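# Run the operating card's three checks on the console

## Task

Carry out steps 1 through 5 of the operating card in their given order, which completes its three checks. The task fails if the first or the second setting is wrong, or if any control is pushed or pulled too hard for too long. The console is loose: do not let it lift or tip noticeably and then fall back. A result that stays in place only because the robot is holding it at the end does not count. When finished, release everything and move the arm away.

## Robot and tools

Robot: one six-joint arm with a two-pad parallel gripper. The joint order, used in every command row and every per-joint list in results, is shoulder pan, shoulder lift, elbow, wrist 1, wrist 2, wrist 3. Stated joint ranges in radians: pan -3.142 to 3.142; lift -6.283 to 6.283; elbow 0.000 to 3.142; each wrist -6.283 to 6.283. A real limit may differ from these by up to 0.010 rad. The fingers point along the gripper's +z and close along its x axis. The reported hand point lies midway between the pads, and the fingertips extend 17.5 mm past it. A flat block about 9 cm long sticks out from the wrist 3 axis toward the gripper's -y and rotates with it, so allow for it near the console. Turning only wrist 3 moves the pad midpoint around a 25 mm circle.

Scene frame: origin on the table top under the arm base, +z up, +x forward, +y to the left when facing +x. Positions are in metres and orientation is a wxyz quaternion. Velocities are in m/s and rad/s. The base may be slightly tilted, and the printed hand position gets less accurate at long reach.

Row format, shared by both motion tools: 9 numbers, each in [-1, 1]. The first six are joint offsets in joint order, not absolute angles. 1.0 equals 1.326 rad for pan and lift and 1.989 rad for elbow and the three wrists. The last three are gripper settings and are absolute. Position: +1 is fully open (50 mm), about -0.65 is where the pads meet, and -1 closes until an object blocks them. force_limit runs from about 20 N per pad at -1, through 102 N at 0, to 185 N at +1, and the real force may be up to 17% higher. speed runs from 20 mm/s at -1, through 85 at 0, to 150 mm/s at +1. A new force_limit or speed only takes effect once the position value changes by at least 0.01. To loosen a grip, open first.

execute_actions(actions): a list of up to 15 actions. Each action is a list of up to 15 rows, and each row lasts one 1/30 s step. If fewer than 15 rows are given, the last one repeats until the action has run 15 steps (0.5 s). Offsets in every row count from the joint angles at the start of that action, not from the previous row. For the first action of a call, that means the last reported angles. An empty list just returns the state and images. An action that would send a joint more than 0.010 rad outward past its range is refused. If the first action fails this check, or any action is malformed, nothing in the call runs.

move(target, speed, blocking): target is a single row. Its offsets count from the Joint positions in the latest result that shows them. speed is the peak rate in rad/s of the joint with the farthest to travel, 0.01 to 2, default 0.5. All joints finish together, so the hand traces a curve, and the trip takes 0.5 to 10 s. Paths ignore obstacles, and faster moves hit harder. With blocking=false you get a reply after 0.5 s. Until a result shows the move has ended, use wait or stop; other motion commands are rejected. The extra "move:" line gives the outcome (done, off_target, moving, held, fault), limits=held or limits=none, and the joint farthest from its target.

wait(seconds): 0 to 10. The arm keeps its last command. stop(): brakes a running move; the arm needs some room to stop, but the fingers keep moving. zoom_image(camera, region): camera is cam_high, cam_low or cam_wrist. region is [x0, y0, x1, y1] in image pixels from the top-left, at most 504 by 504. Image sizes are 896x504 for cam_high and cam_low and 504x504 for the fisheye cam_wrist. show_instructions(): shows the operating card images. finished_scene(scene): scene is 1 or 2. This is final, and the goal must already be met and stable.

Reading results: Joint positions, velocities and torques are listed in joint order, in rad, rad/s and drive output. Joint targets are the angles currently being commanded. Wrist force and Wrist torque are in the gripper's own axes, with several newtons of offset and noise, and saturate near 100 N. "no reading" is harmless. object_status codes: 0 moving; 1 blocked while opening; 2 blocked while closing, which means a real grip; 3 reached the commanded position or the pads met. The gap in mm is (250 - position_measured) x 0.202. Step readings marked HELD were partly held back. "joint sent to its limit" means a joint was clamped at its end. "joint command not followed" means a clearance check changed targets.

Motion limits: each step's target can lead the measured angle by at most 0.383 rad for pan and lift and 0.575 rad for the others. Targets that would put the hand more than 100 mm from where it is get scaled back. Commands lag about 0.17 s, so large motions can take several actions, and you may need to send the rest again.

What to avoid: the arm is stiff, so a target even slightly beyond a firm contact can cause a fault. A joint torque at its load limit (pan/lift 290, elbow 132, wrists 47.5 N m), or 150 N on any part, stops the arm for 10 s and cancels the rest of the call. Motors that hold load heat up: a warning appears at 70 °C and the brakes engage at 85 °C. Work the controls gently and briefly, and keep the loose console from rising or tipping. Knock nothing off the table. Make sure every setting stays put without the robot, then open the gripper and back away.

Each tool is called after "Emit:" as name(argument=value, ...) on one line, values as JSON.

Reference images:

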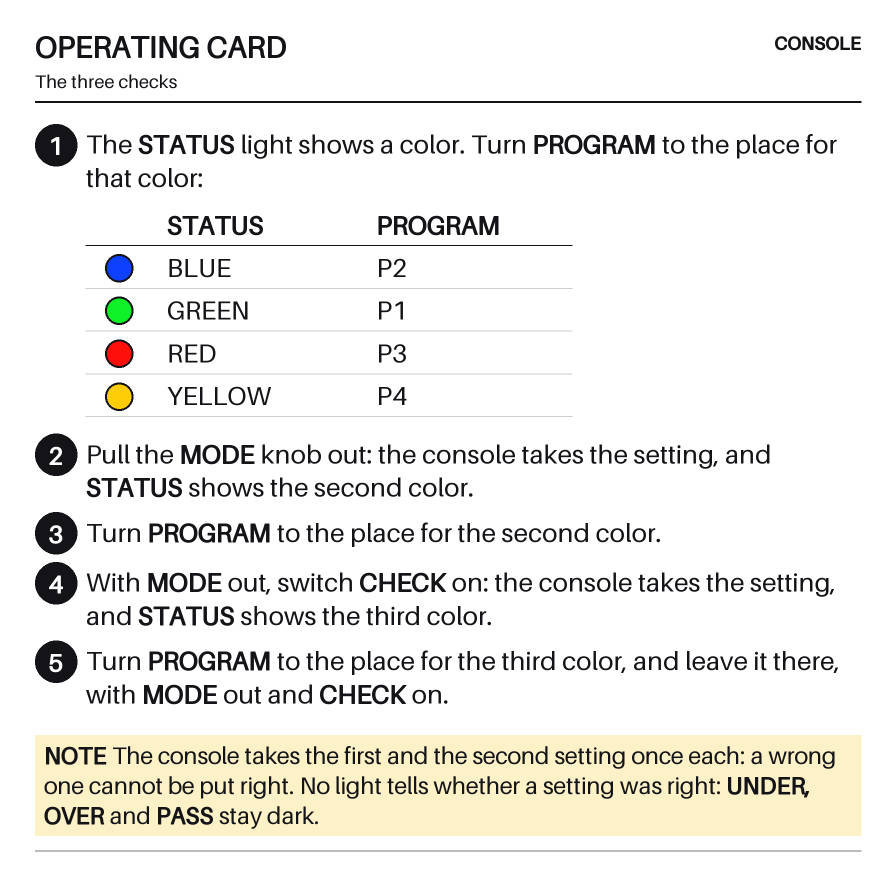

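## Session

Emit:
execute_actions(actions=[])

Scene clock: 0.00 s.
end_effector_position=(+0.0285, -0.0269, +0.2717) position_measured=3 object_status=3 end_effector_quat_wxyz=(+0.077, +0.658, -0.664, -0.347) end_effector_velocity=(+0.000, +0.000, +0.000) end_effector_angular_velocity=(-0.003, -0.001, -0.001)
Joint names: [shoulder pan, shoulder lift, elbow, wrist 1, wrist 2, wrist 3]
Joint positions: [-1.61  -1.48   2.552 -1.41  -2.16   1.724]
Joint velocities: [-0.    -0.003 -0.     0.     0.001  0.001]
Joint torques (N m, as the arm reports them, + toward a larger angle): no reading
Wrist force (N, on the end effector, along its own x y z axes, offset not removed): no reading
Wrist torque (N m, same axes, about the end effector's origin, offset not removed): no reading
Joint targets: [-1.610 -1.480 2.552 -1.410 -2.160 1.724]

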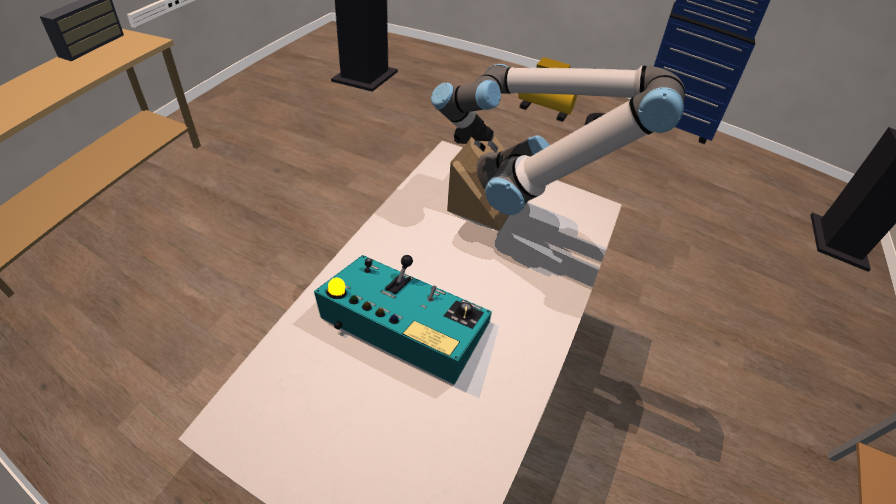

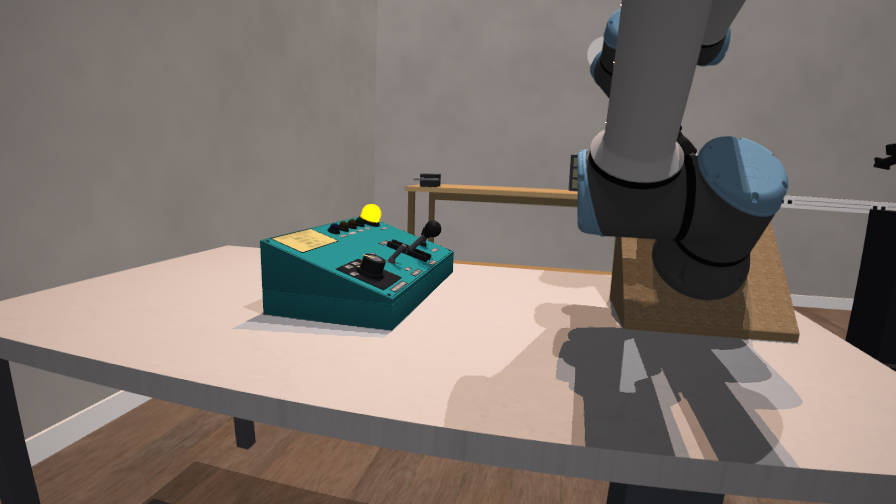

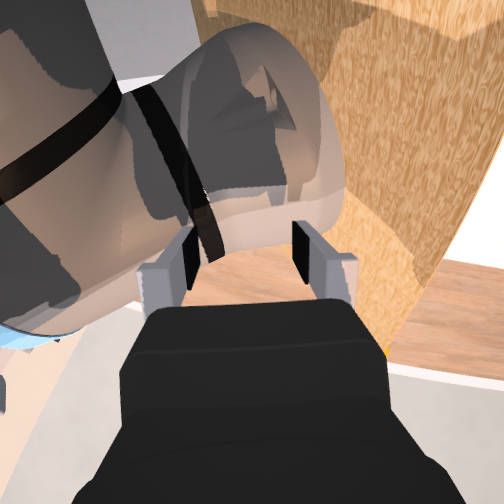

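Emit:
zoom_image(camera="cam_high", region=[300, 240, 510, 400])

Emit:
zoom_image(camera="cam_low", region=[250, 190, 470, 340])

Region (300, 240, 510, 400) of cam_high's 896x504 image, scaled by 2.400, with more detail than that image has; it fills the top 384 rows of this view, and the rest is white.

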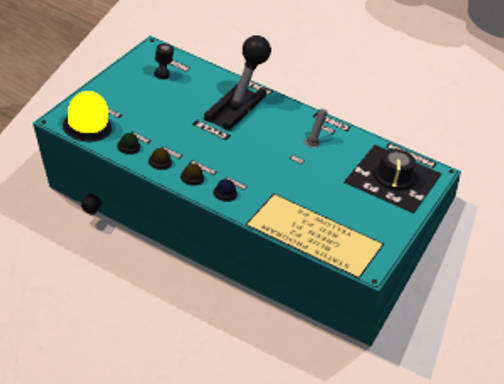

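Region (250, 190, 470, 340) of cam_low's 896x504 image, scaled by 2.291, with more detail than that image has; it fills the top 344 rows of this view, and the rest is white.

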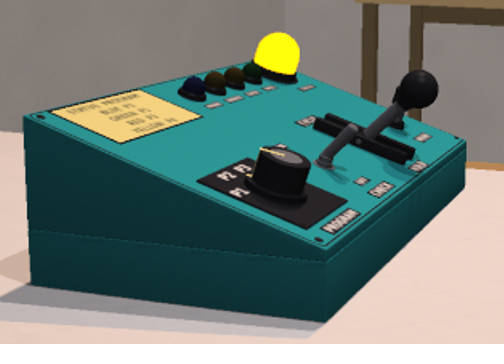

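Emit:
move(target=[0.2,-0.0234,-0.1398,-0.185,0.1,0.1684,1,0,0], speed=0.6)

Scene clock: 121.40 s.
end_effector_position=(+0.1866, -0.2056, +0.4499) position_measured=3 object_status=3 end_effector_quat_wxyz=(-0.300, -0.560, +0.772, +0.029) end_effector_velocity=(+0.002, -0.001, +0.001) end_effector_angular_velocity=(-0.006, -0.001, +0.001)
Joint names: [shoulder pan, shoulder lift, elbow, wrist 1, wrist 2, wrist 3]
Joint positions: [-1.345 -1.511  2.274 -1.778 -1.962  2.058]
Joint velocities: [ 0.003 -0.    -0.002 -0.003  0.002  0.003]
Joint torques (N m, as the arm reports them, + toward a larger angle): [-17.74  -5.05 -57.53  -7.71   1.63   2.63]
Wrist force (N, on the end effector, along its own x y z axes, offset not removed): [-2.2 0.2 0.0]
Wrist torque (N m, same axes, about the end effector's origin, offset not removed): [0.11 0.26 -0.09]
Joint targets: [-1.345 -1.511 2.274 -1.778 -1.962 2.059]
move: done; limits=none; farthest joint: the wrist 2, 0.001 radians from its target (0.199 radians at the start)
camera_calibration (this result's frames):
cam_wrist: T_world_to_cam=[[-0.213703, -0.85736, 0.468257, -0.348048], [-0.630496, 0.487179, 0.604261, -0.0540958], [-0.746194, -0.166101, -0.644674, 0.542902], [0, 0, 0, 1]] pos_world=[0.296624, -0.181871, 0.545659]

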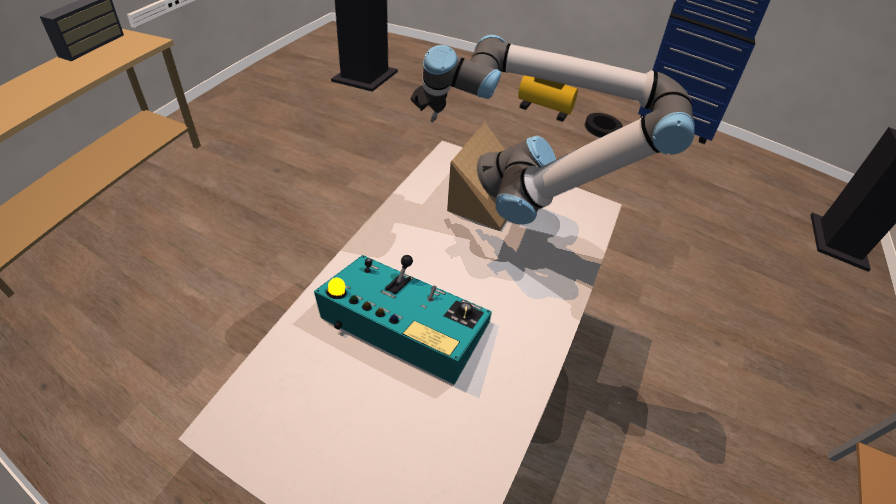

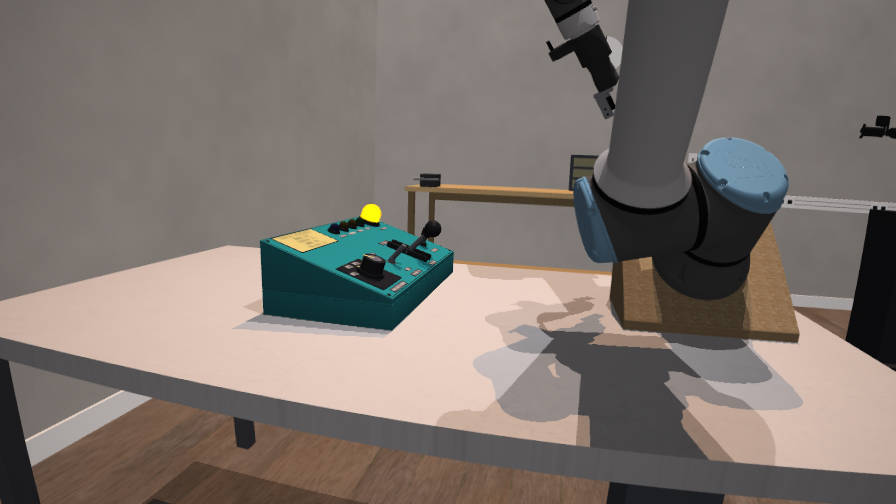

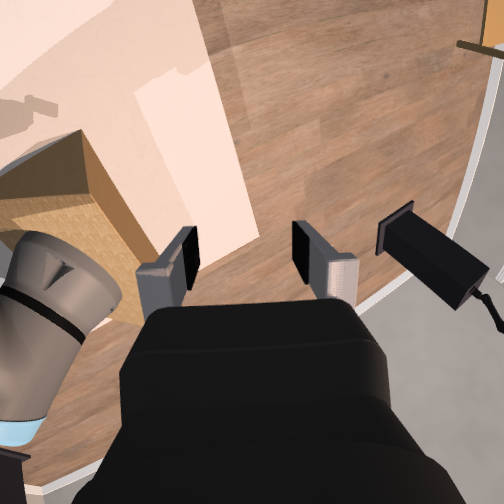

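Emit:
move(target=[0.2157,0,0,0,0.5234,0,1,0,0], speed=0.8)

Scene clock: 133.40 s.
end_effector_position=(+0.5499, -0.0307, +0.3494) position_measured=3 object_status=3 end_effector_quat_wxyz=(-0.107, +0.699, -0.699, +0.104) end_effector_velocity=(+0.000, +0.000, -0.000) end_effector_angular_velocity=(+0.003, -0.001, -0.001)
Joint names: [shoulder pan, shoulder lift, elbow, wrist 1, wrist 2, wrist 3]
Joint positions: [-1.059 -1.511  2.274 -1.778 -0.921  2.058]
Joint velocities: [0.    0.001 0.    0.001 0.002 0.001]
Joint torques (N m, as the arm reports them, + toward a larger angle): [-29.08   9.02 -38.92  -1.1    4.24  -1.04]
Wrist force (N, on the end effector, along its own x y z axes, offset not removed): [-5.3 1.2 -1.3]
Wrist torque (N m, same axes, about the end effector's origin, offset not removed): [0.30 0.76 0.12]
Joint targets: [-1.059 -1.511 2.274 -1.778 -0.921 2.058]
move: done; limits=none; farthest joint: the shoulder pan, 0.000 radians from its target (0.286 radians at the start)
camera_calibration (this result's frames):
cam_wrist: T_world_to_cam=[[-0.0467114, -0.998859, 0.00991351, -0.00932608], [-0.998373, 0.0470089, 0.0322707, 0.539103], [-0.0326999, -0.00838997, -0.99943, 0.514735], [0, 0, 0, 1]] pos_world=[0.554622, -0.0303395, 0.497137]

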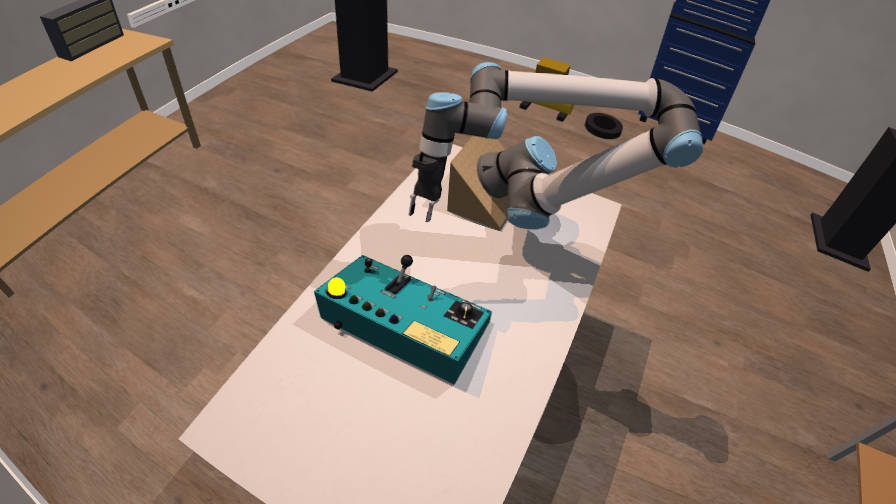

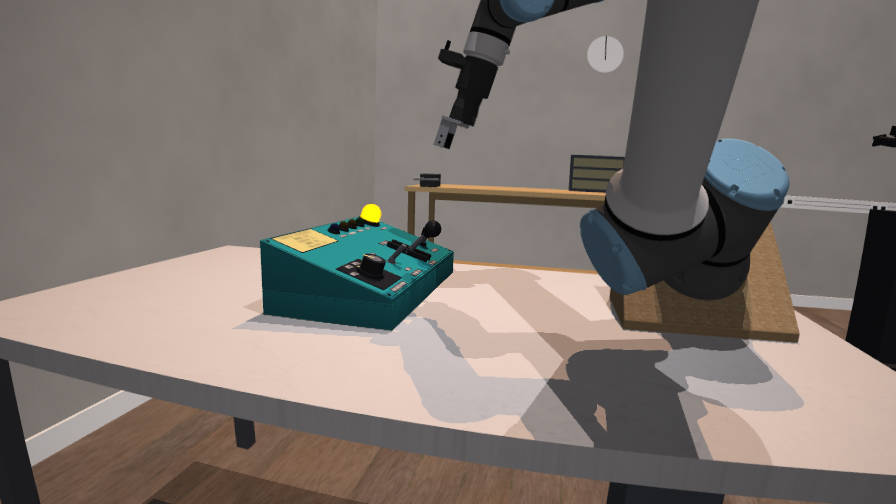

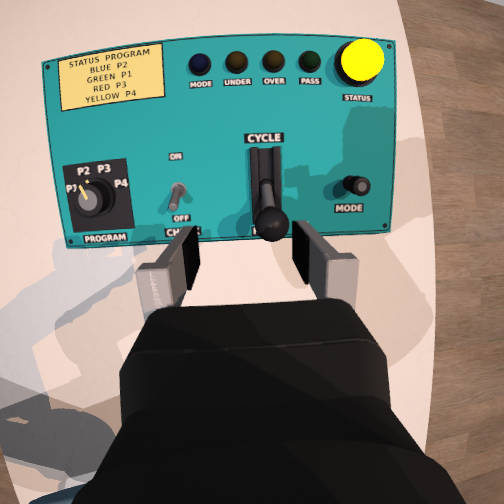

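Emit:
zoom_image(camera="cam_wrist", region=[40, 130, 220, 260])

Emit:
zoom_image(camera="cam_wrist", region=[230, 130, 410, 260])

Region (40, 130, 220, 260) of cam_wrist's 504x504 image, scaled by 2.800, with more detail than that image has.

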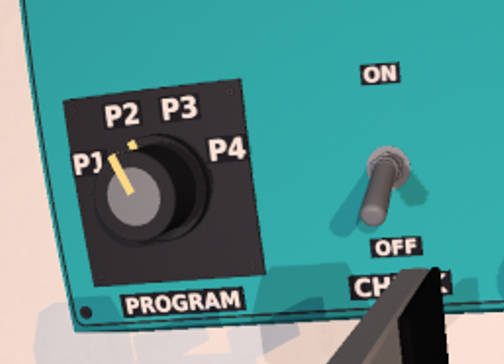

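Region (230, 130, 410, 260) of cam_wrist's 504x504 image, scaled by 2.800, with more detail than that image has.

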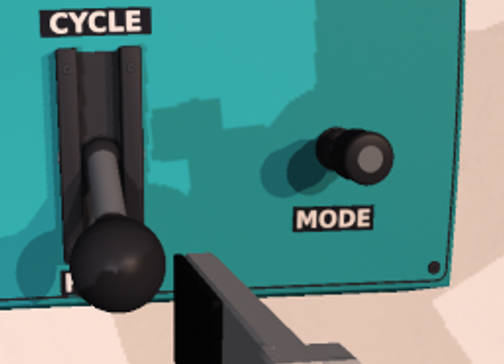

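Emit:
move(target=[0.3234,-0.1382,0.0757,-0.1563,0.0765,0.2632,1,0,0], speed=0.6)

Scene clock: 201.50 s.
end_effector_position=(+0.5921, +0.1899, +0.1967) position_measured=3 object_status=3 end_effector_quat_wxyz=(-0.100, +0.700, -0.700, +0.098) end_effector_velocity=(-0.000, +0.002, -0.001) end_effector_angular_velocity=(+0.001, +0.000, -0.000)
Joint names: [shoulder pan, shoulder lift, elbow, wrist 1, wrist 2, wrist 3]
Joint positions: [-0.631 -1.694  2.424 -2.088 -0.769  2.581]
Joint velocities: [ 0.003 -0.001  0.    -0.001  0.001  0.003]
Joint torques (N m, as the arm reports them, + toward a larger angle): [-14.99  -9.98 -33.06  -7.04   3.75   2.29]
Wrist force (N, on the end effector, along its own x y z axes, offset not removed): [-6.7 0.8 0.1]
Wrist torque (N m, same axes, about the end effector's origin, offset not removed): [0.08 1.05 0.12]
Joint targets: [-0.630 -1.694 2.424 -2.089 -0.769 2.582]
move: done; limits=none; farthest joint: the shoulder pan, 0.000 radians from its target (0.429 radians at the start)
camera_calibration (this result's frames):
cam_wrist: T_world_to_cam=[[-0.0472128, -0.998829, 0.0105845, 0.214619], [-0.997629, 0.047682, 0.0496323, 0.571774], [-0.0500789, -0.00821607, -0.998711, 0.375402], [0, 0, 0, 1]] pos_world=[0.599351, 0.190188, 0.344269]

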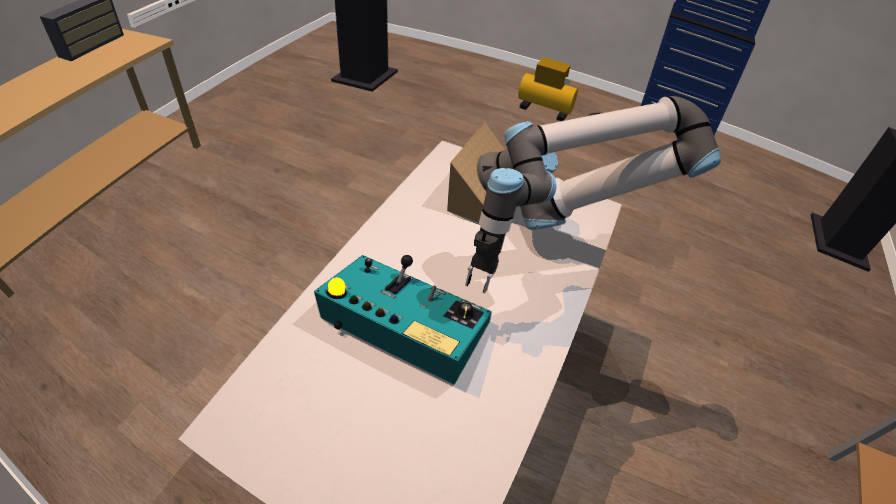

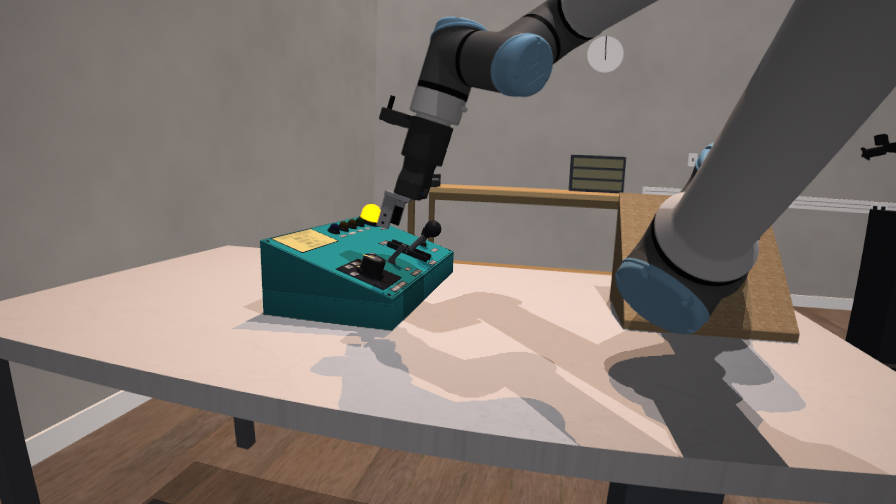

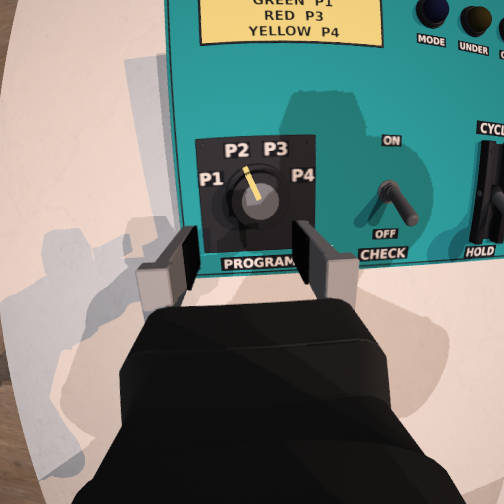

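Emit:
zoom_image(camera="cam_wrist", region=[170, 120, 350, 300])

Region (170, 120, 350, 300) of cam_wrist's 504x504 image, scaled by 2.800, with more detail than that image has.

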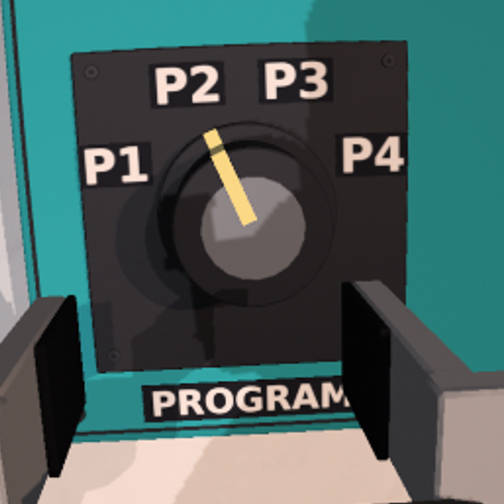

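Emit:
move(target=[0.0429,0.0793,0.005,-0.0873,0.0052,0.0405,1,0,0], speed=0.3)

Emit:
zoom_image(camera="cam_wrist", region=[160, 120, 340, 300])

Emit:
zoom_image(camera="cam_low", region=[320, 190, 440, 310])

Scene clock: 251.60 s.
end_effector_position=(+0.6141, +0.1783, +0.1592) position_measured=3 object_status=3 end_effector_quat_wxyz=(-0.100, +0.700, -0.700, +0.098) end_effector_velocity=(-0.000, -0.001, -0.001) end_effector_angular_velocity=(-0.001, +0.002, -0.002)
Joint names: [shoulder pan, shoulder lift, elbow, wrist 1, wrist 2, wrist 3]
Joint positions: [-0.574 -1.589  2.434 -2.262 -0.759  2.662]
Joint velocities: [ 0.001  0.002  0.    -0.002 -0.002  0.002]
Joint torques (N m, as the arm reports them, + toward a larger angle): [-24.94  11.58 -31.68  -7.09   3.62   2.85]
Wrist force (N, on the end effector, along its own x y z axes, offset not removed): [-0.9 -0.1 -1.8]
Wrist torque (N m, same axes, about the end effector's origin, offset not removed): [0.03 -0.02 0.17]
Joint targets: [-0.574 -1.589 2.434 -2.262 -0.759 2.662]
move: done; limits=none; farthest joint: the shoulder pan, 0.000 radians from its target (0.056 radians at the start)
camera_calibration (this result's frames):
cam_wrist: T_world_to_cam=[[-0.0468482, -0.998844, 0.0107914, 0.204207], [-0.99765, 0.0473275, 0.049545, 0.596294], [-0.0499985, -0.00844493, -0.998714, 0.338932], [0, 0, 0, 1]] pos_world=[0.621406, 0.178612, 0.306748]

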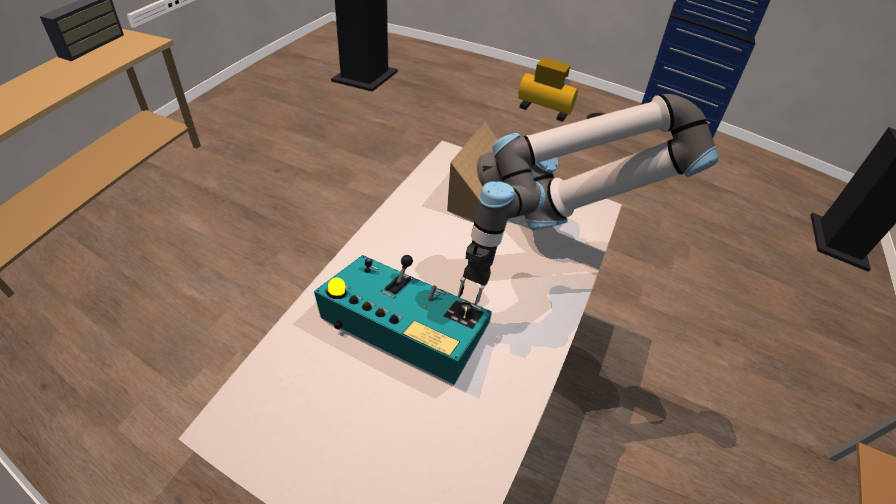

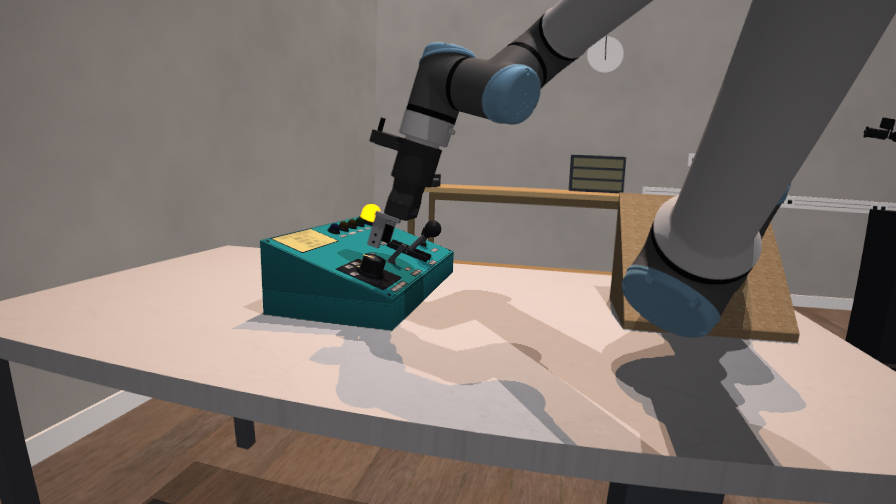

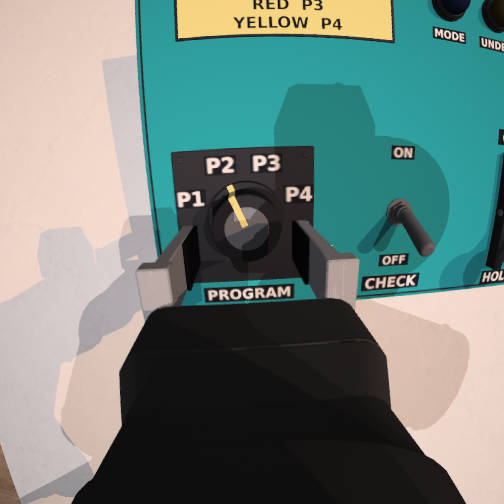

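Region (160, 120, 340, 300) of cam_wrist's 504x504 image, scaled by 2.800, with more detail than that image has.

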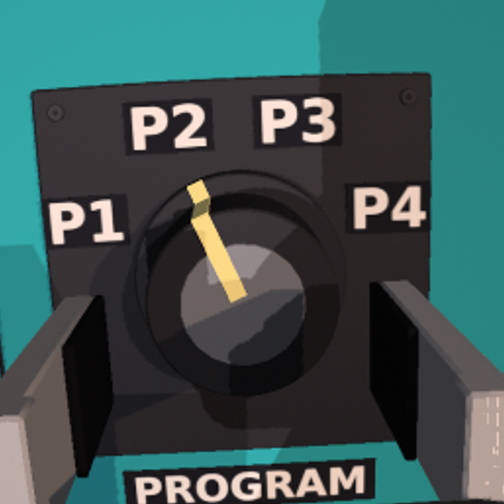

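Region (320, 190, 440, 310) of cam_low's 896x504 image, scaled by 4.200, with more detail than that image has.

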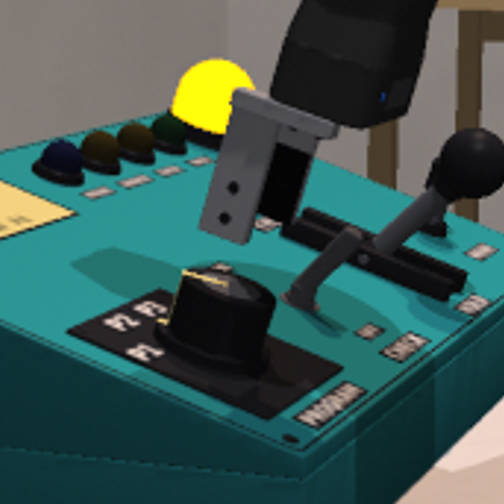

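Emit:
move(target=[0.04675,0.06447,0.00695,-0.08284,0.00378,0.04516,1,-0.6,0], speed=0.15)

Emit:
zoom_image(camera="cam_wrist", region=[160, 150, 340, 330])

Emit:
zoom_image(camera="cam_low", region=[320, 190, 440, 310])

Scene clock: 313.90 s.
end_effector_position=(+0.6272, +0.1775, +0.1193) position_measured=3 object_status=3 end_effector_quat_wxyz=(-0.100, +0.700, -0.700, +0.098) end_effector_velocity=(-0.000, -0.001, -0.000) end_effector_angular_velocity=(-0.001, -0.000, -0.002)
Joint names: [shoulder pan, shoulder lift, elbow, wrist 1, wrist 2, wrist 3]
Joint positions: [-0.512 -1.504  2.448 -2.426 -0.751  2.751]
Joint velocities: [-0.     0.001  0.001 -0.003 -0.001  0.002]
Joint torques (N m, as the arm reports them, + toward a larger angle): [-22.38   6.34 -26.92  -6.99   3.73   3.15]
Wrist force (N, on the end effector, along its own x y z axes, offset not removed): [-1.7 -4.1 1.9]
Wrist torque (N m, same axes, about the end effector's origin, offset not removed): [-0.58 0.19 -0.02]
Joint targets: [-0.512 -1.503 2.448 -2.426 -0.751 2.751]
move: done; limits=none; farthest joint: the wrist 1, 0.001 radians from its target (0.165 radians at the start)
camera_calibration (this result's frames):
cam_wrist: T_world_to_cam=[[-0.0468467, -0.998843, 0.0108278, 0.204407], [-0.997652, 0.0473275, 0.0495061, 0.611356], [-0.0499613, -0.00848314, -0.998715, 0.299761], [0, 0, 0, 1]] pos_world=[0.634473, 0.17778, 0.266897]

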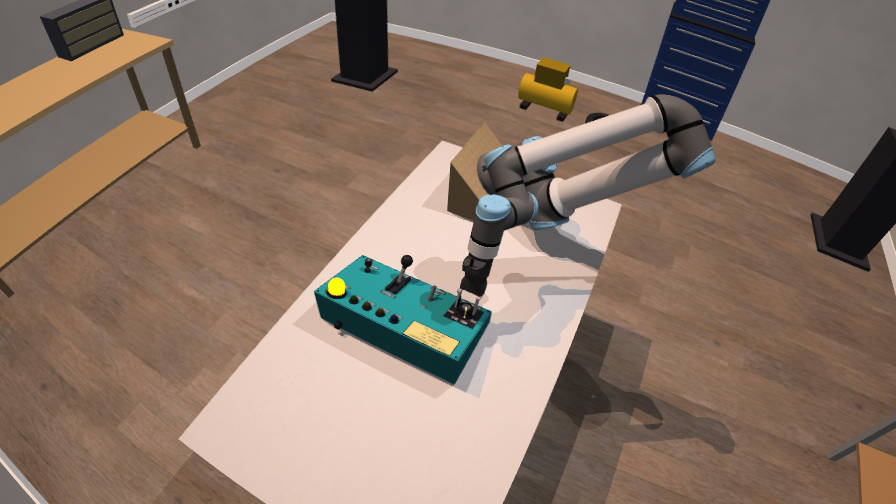

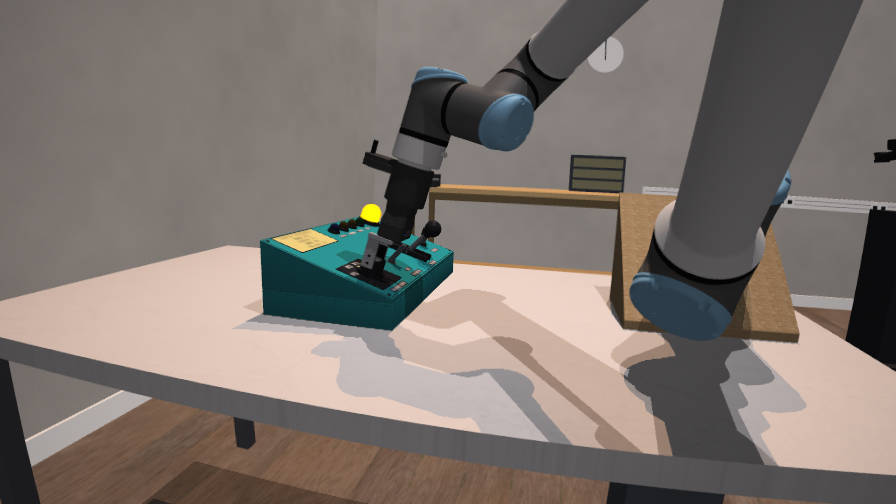

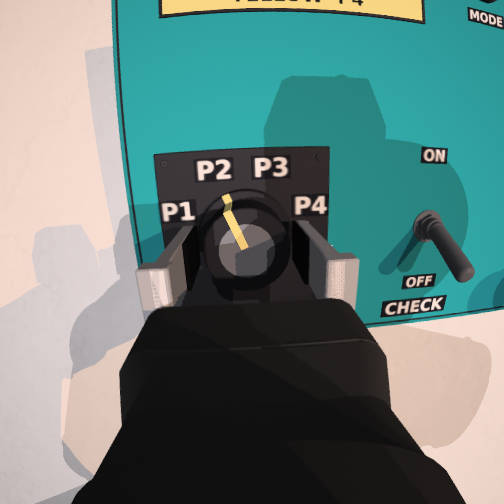

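Region (160, 150, 340, 330) of cam_wrist's 504x504 image, scaled by 2.800, with more detail than that image has.

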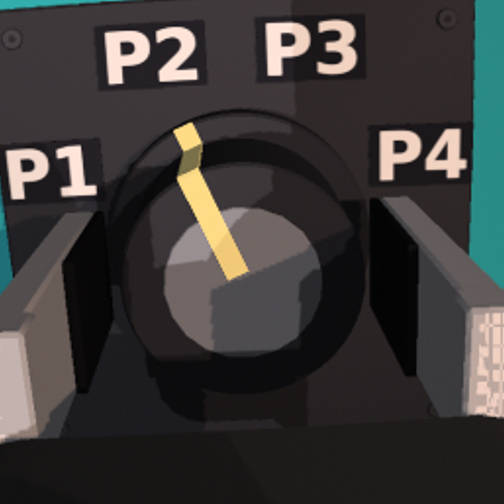

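Region (320, 190, 440, 310) of cam_low's 896x504 image, scaled by 4.200, with more detail than that image has.

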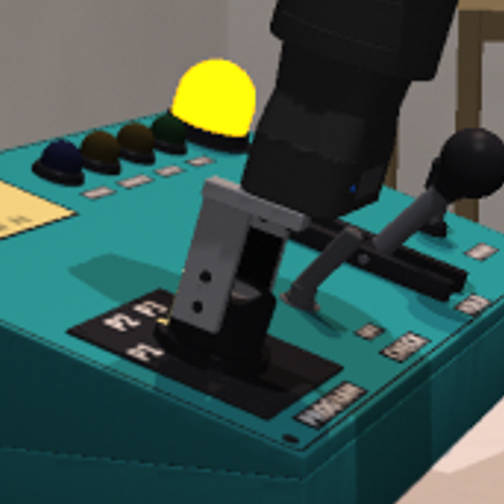

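Emit:
execute_actions(actions=[[[0.0045,0.0062,0.0009,-0.0082,0.0003,0.0044,1,-0.6,-0.5]],[[0,0,0,0,0,0,-1,-0.6,-0.7]],[[0,0,0,0,0,0,-1,-0.6,-0.7]]])

Scene clock: 327.43 s.
end_effector_position=(+0.6280, +0.1775, +0.1153) position_measured=38 object_status=2 end_effector_quat_wxyz=(-0.100, +0.700, -0.700, +0.098) end_effector_velocity=(+0.001, -0.000, -0.000) end_effector_angular_velocity=(-0.001, +0.000, +0.001)
Joint names: [shoulder pan, shoulder lift, elbow, wrist 1, wrist 2, wrist 3]
Joint positions: [-0.506 -1.496  2.45  -2.442 -0.751  2.76 ]
Joint velocities: [ 0.     0.002 -0.001 -0.002 -0.    -0.001]
Joint torques (N m, as the arm reports them, + toward a larger angle): [-36.15  -6.4  -31.3   -2.97   3.54  -0.59]
Wrist force (N, on the end effector, along its own x y z axes, offset not removed): [16.2 -3.3 0.4]
Wrist torque (N m, same axes, about the end effector's origin, offset not removed): [-0.17 0.18 0.03]
Joint targets: [-0.506 -1.496 2.450 -2.442 -0.751 2.760]
Step readings (joint positions; steps 1 to 15: 1st action; 16 to 30: 2nd action; 31 to 45: 3rd action):
0: [-0.512 -1.503 2.448 -2.426 -0.751 2.751]
1: [-0.512 -1.503 2.448 -2.427 -0.751 2.752]
2: [-0.511 -1.502 2.448 -2.428 -0.751 2.753]
4: [-0.509 -1.500 2.449 -2.434 -0.751 2.755]
8: [-0.507 -1.497 2.449 -2.439 -0.751 2.758]
15: [-0.506 -1.496 2.450 -2.442 -0.751 2.760]
16: [-0.506 -1.496 2.450 -2.442 -0.751 2.760]
17: [-0.506 -1.496 2.450 -2.442 -0.751 2.760]
19: [-0.506 -1.496 2.450 -2.442 -0.751 2.760]
23: [-0.506 -1.496 2.450 -2.442 -0.751 2.760]
30: [-0.506 -1.496 2.450 -2.442 -0.751 2.760]
31: [-0.506 -1.496 2.450 -2.442 -0.751 2.760]
32: [-0.506 -1.496 2.450 -2.442 -0.751 2.760]
34: [-0.506 -1.496 2.450 -2.442 -0.751 2.760]
38: [-0.506 -1.496 2.450 -2.442 -0.751 2.760]
45: Joint positions above
camera_calibration (this result's frames):
cam_wrist: T_world_to_cam=[[-0.0469162, -0.998841, 0.0107069, 0.204568], [-0.997647, 0.0473911, 0.049535, 0.612309], [-0.049985, -0.00835773, -0.998715, 0.295741], [0, 0, 0, 1]] pos_world=[0.635249, 0.177785, 0.26284]

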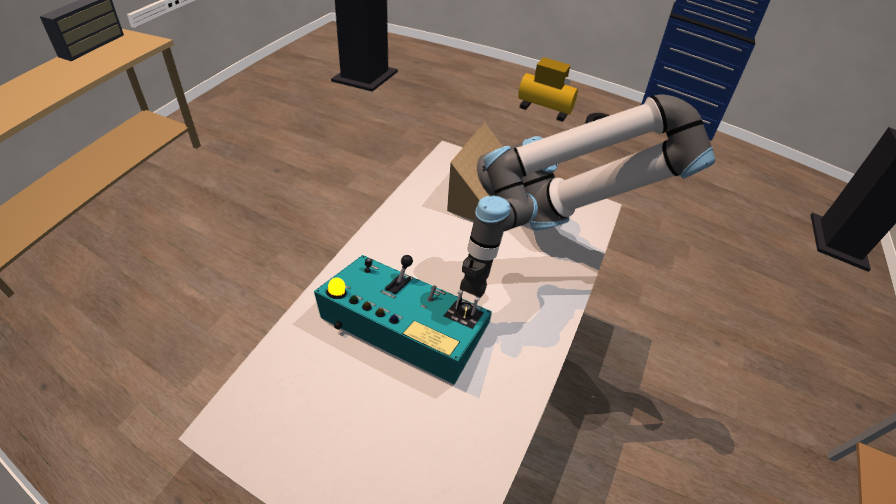

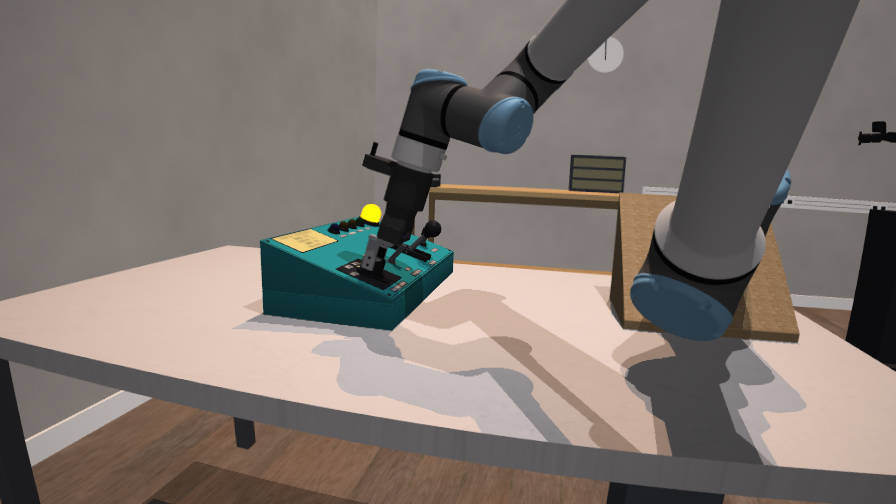

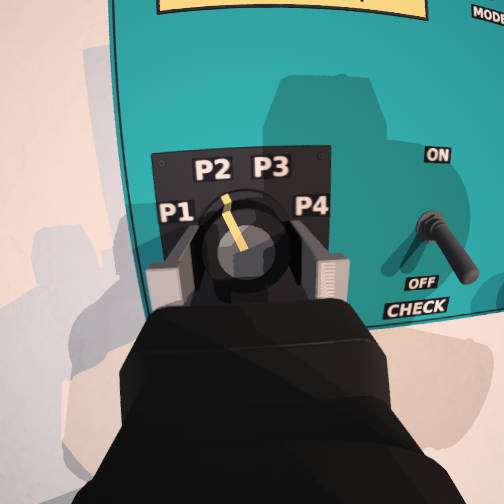

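Emit:
execute_actions(actions=[[[0,0,0,0,0,0,0.9,-0.6,0]]])

Scene clock: 331.80 s.
end_effector_position=(+0.6280, +0.1775, +0.1153) position_measured=18 object_status=3 end_effector_quat_wxyz=(-0.100, +0.700, -0.700, +0.098) end_effector_velocity=(-0.000, +0.000, -0.000) end_effector_angular_velocity=(-0.000, +0.001, +0.000)
Joint names: [shoulder pan, shoulder lift, elbow, wrist 1, wrist 2, wrist 3]
Joint positions: [-0.506 -1.496  2.45  -2.442 -0.751  2.76 ]
Joint velocities: [ 0.    -0.     0.001  0.    -0.001 -0.001]
Joint torques (N m, as the arm reports them, + toward a larger angle): [-38.39  -8.58 -30.61  -3.34   3.55  -0.9 ]
Wrist force (N, on the end effector, along its own x y z axes, offset not removed): [0.8 2.1 3.4]
Wrist torque (N m, same axes, about the end effector's origin, offset not removed): [0.67 -0.17 -0.13]
Joint targets: [-0.506 -1.496 2.450 -2.442 -0.751 2.760]
Step readings (joint positions):
0: [-0.506 -1.496 2.450 -2.442 -0.751 2.760]
1: [-0.506 -1.496 2.450 -2.442 -0.751 2.760]
2: [-0.506 -1.496 2.450 -2.442 -0.751 2.760]
4: [-0.506 -1.496 2.450 -2.442 -0.751 2.760]
8: [-0.506 -1.496 2.450 -2.442 -0.751 2.760]
15: Joint positions above
camera_calibration (this result's frames):
cam_wrist: T_world_to_cam=[[-0.0469156, -0.998842, 0.0107037, 0.204569], [-0.997647, 0.0473903, 0.0495342, 0.612309], [-0.049984, -0.00835456, -0.998715, 0.29574], [0, 0, 0, 1]] pos_world=[0.635249, 0.177785, 0.26284]

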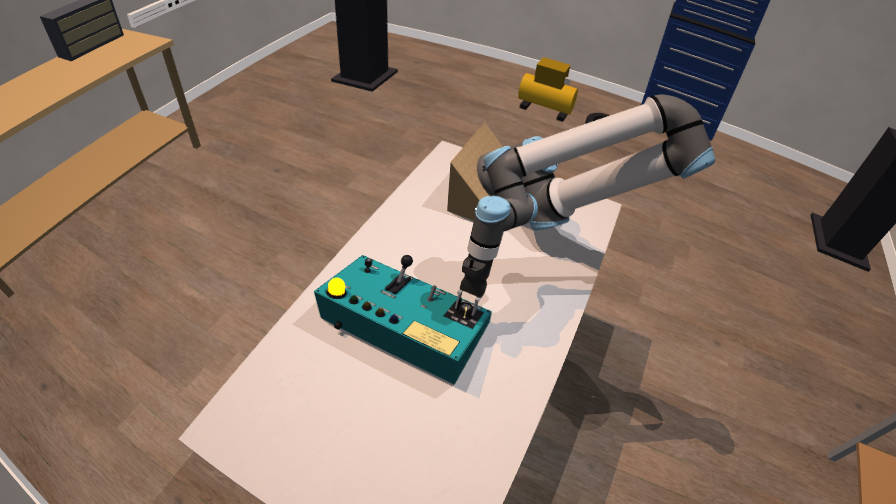

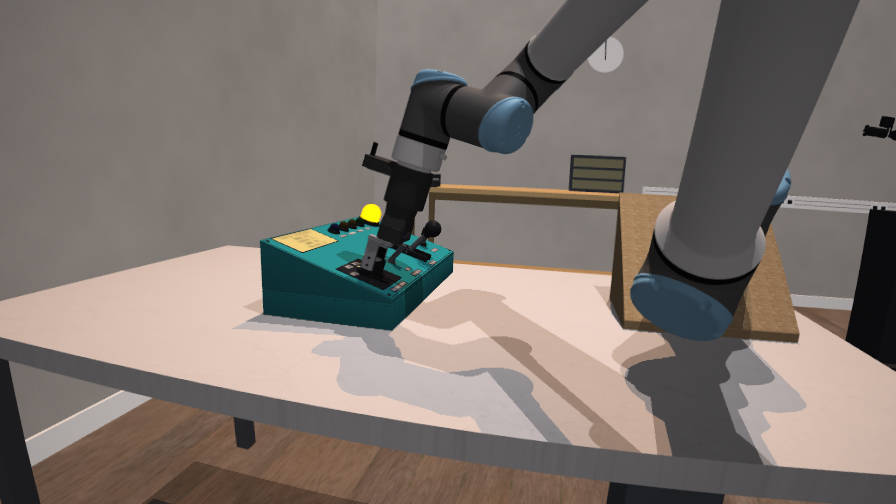

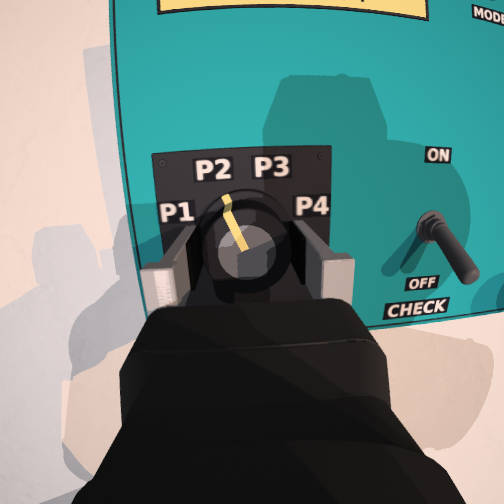

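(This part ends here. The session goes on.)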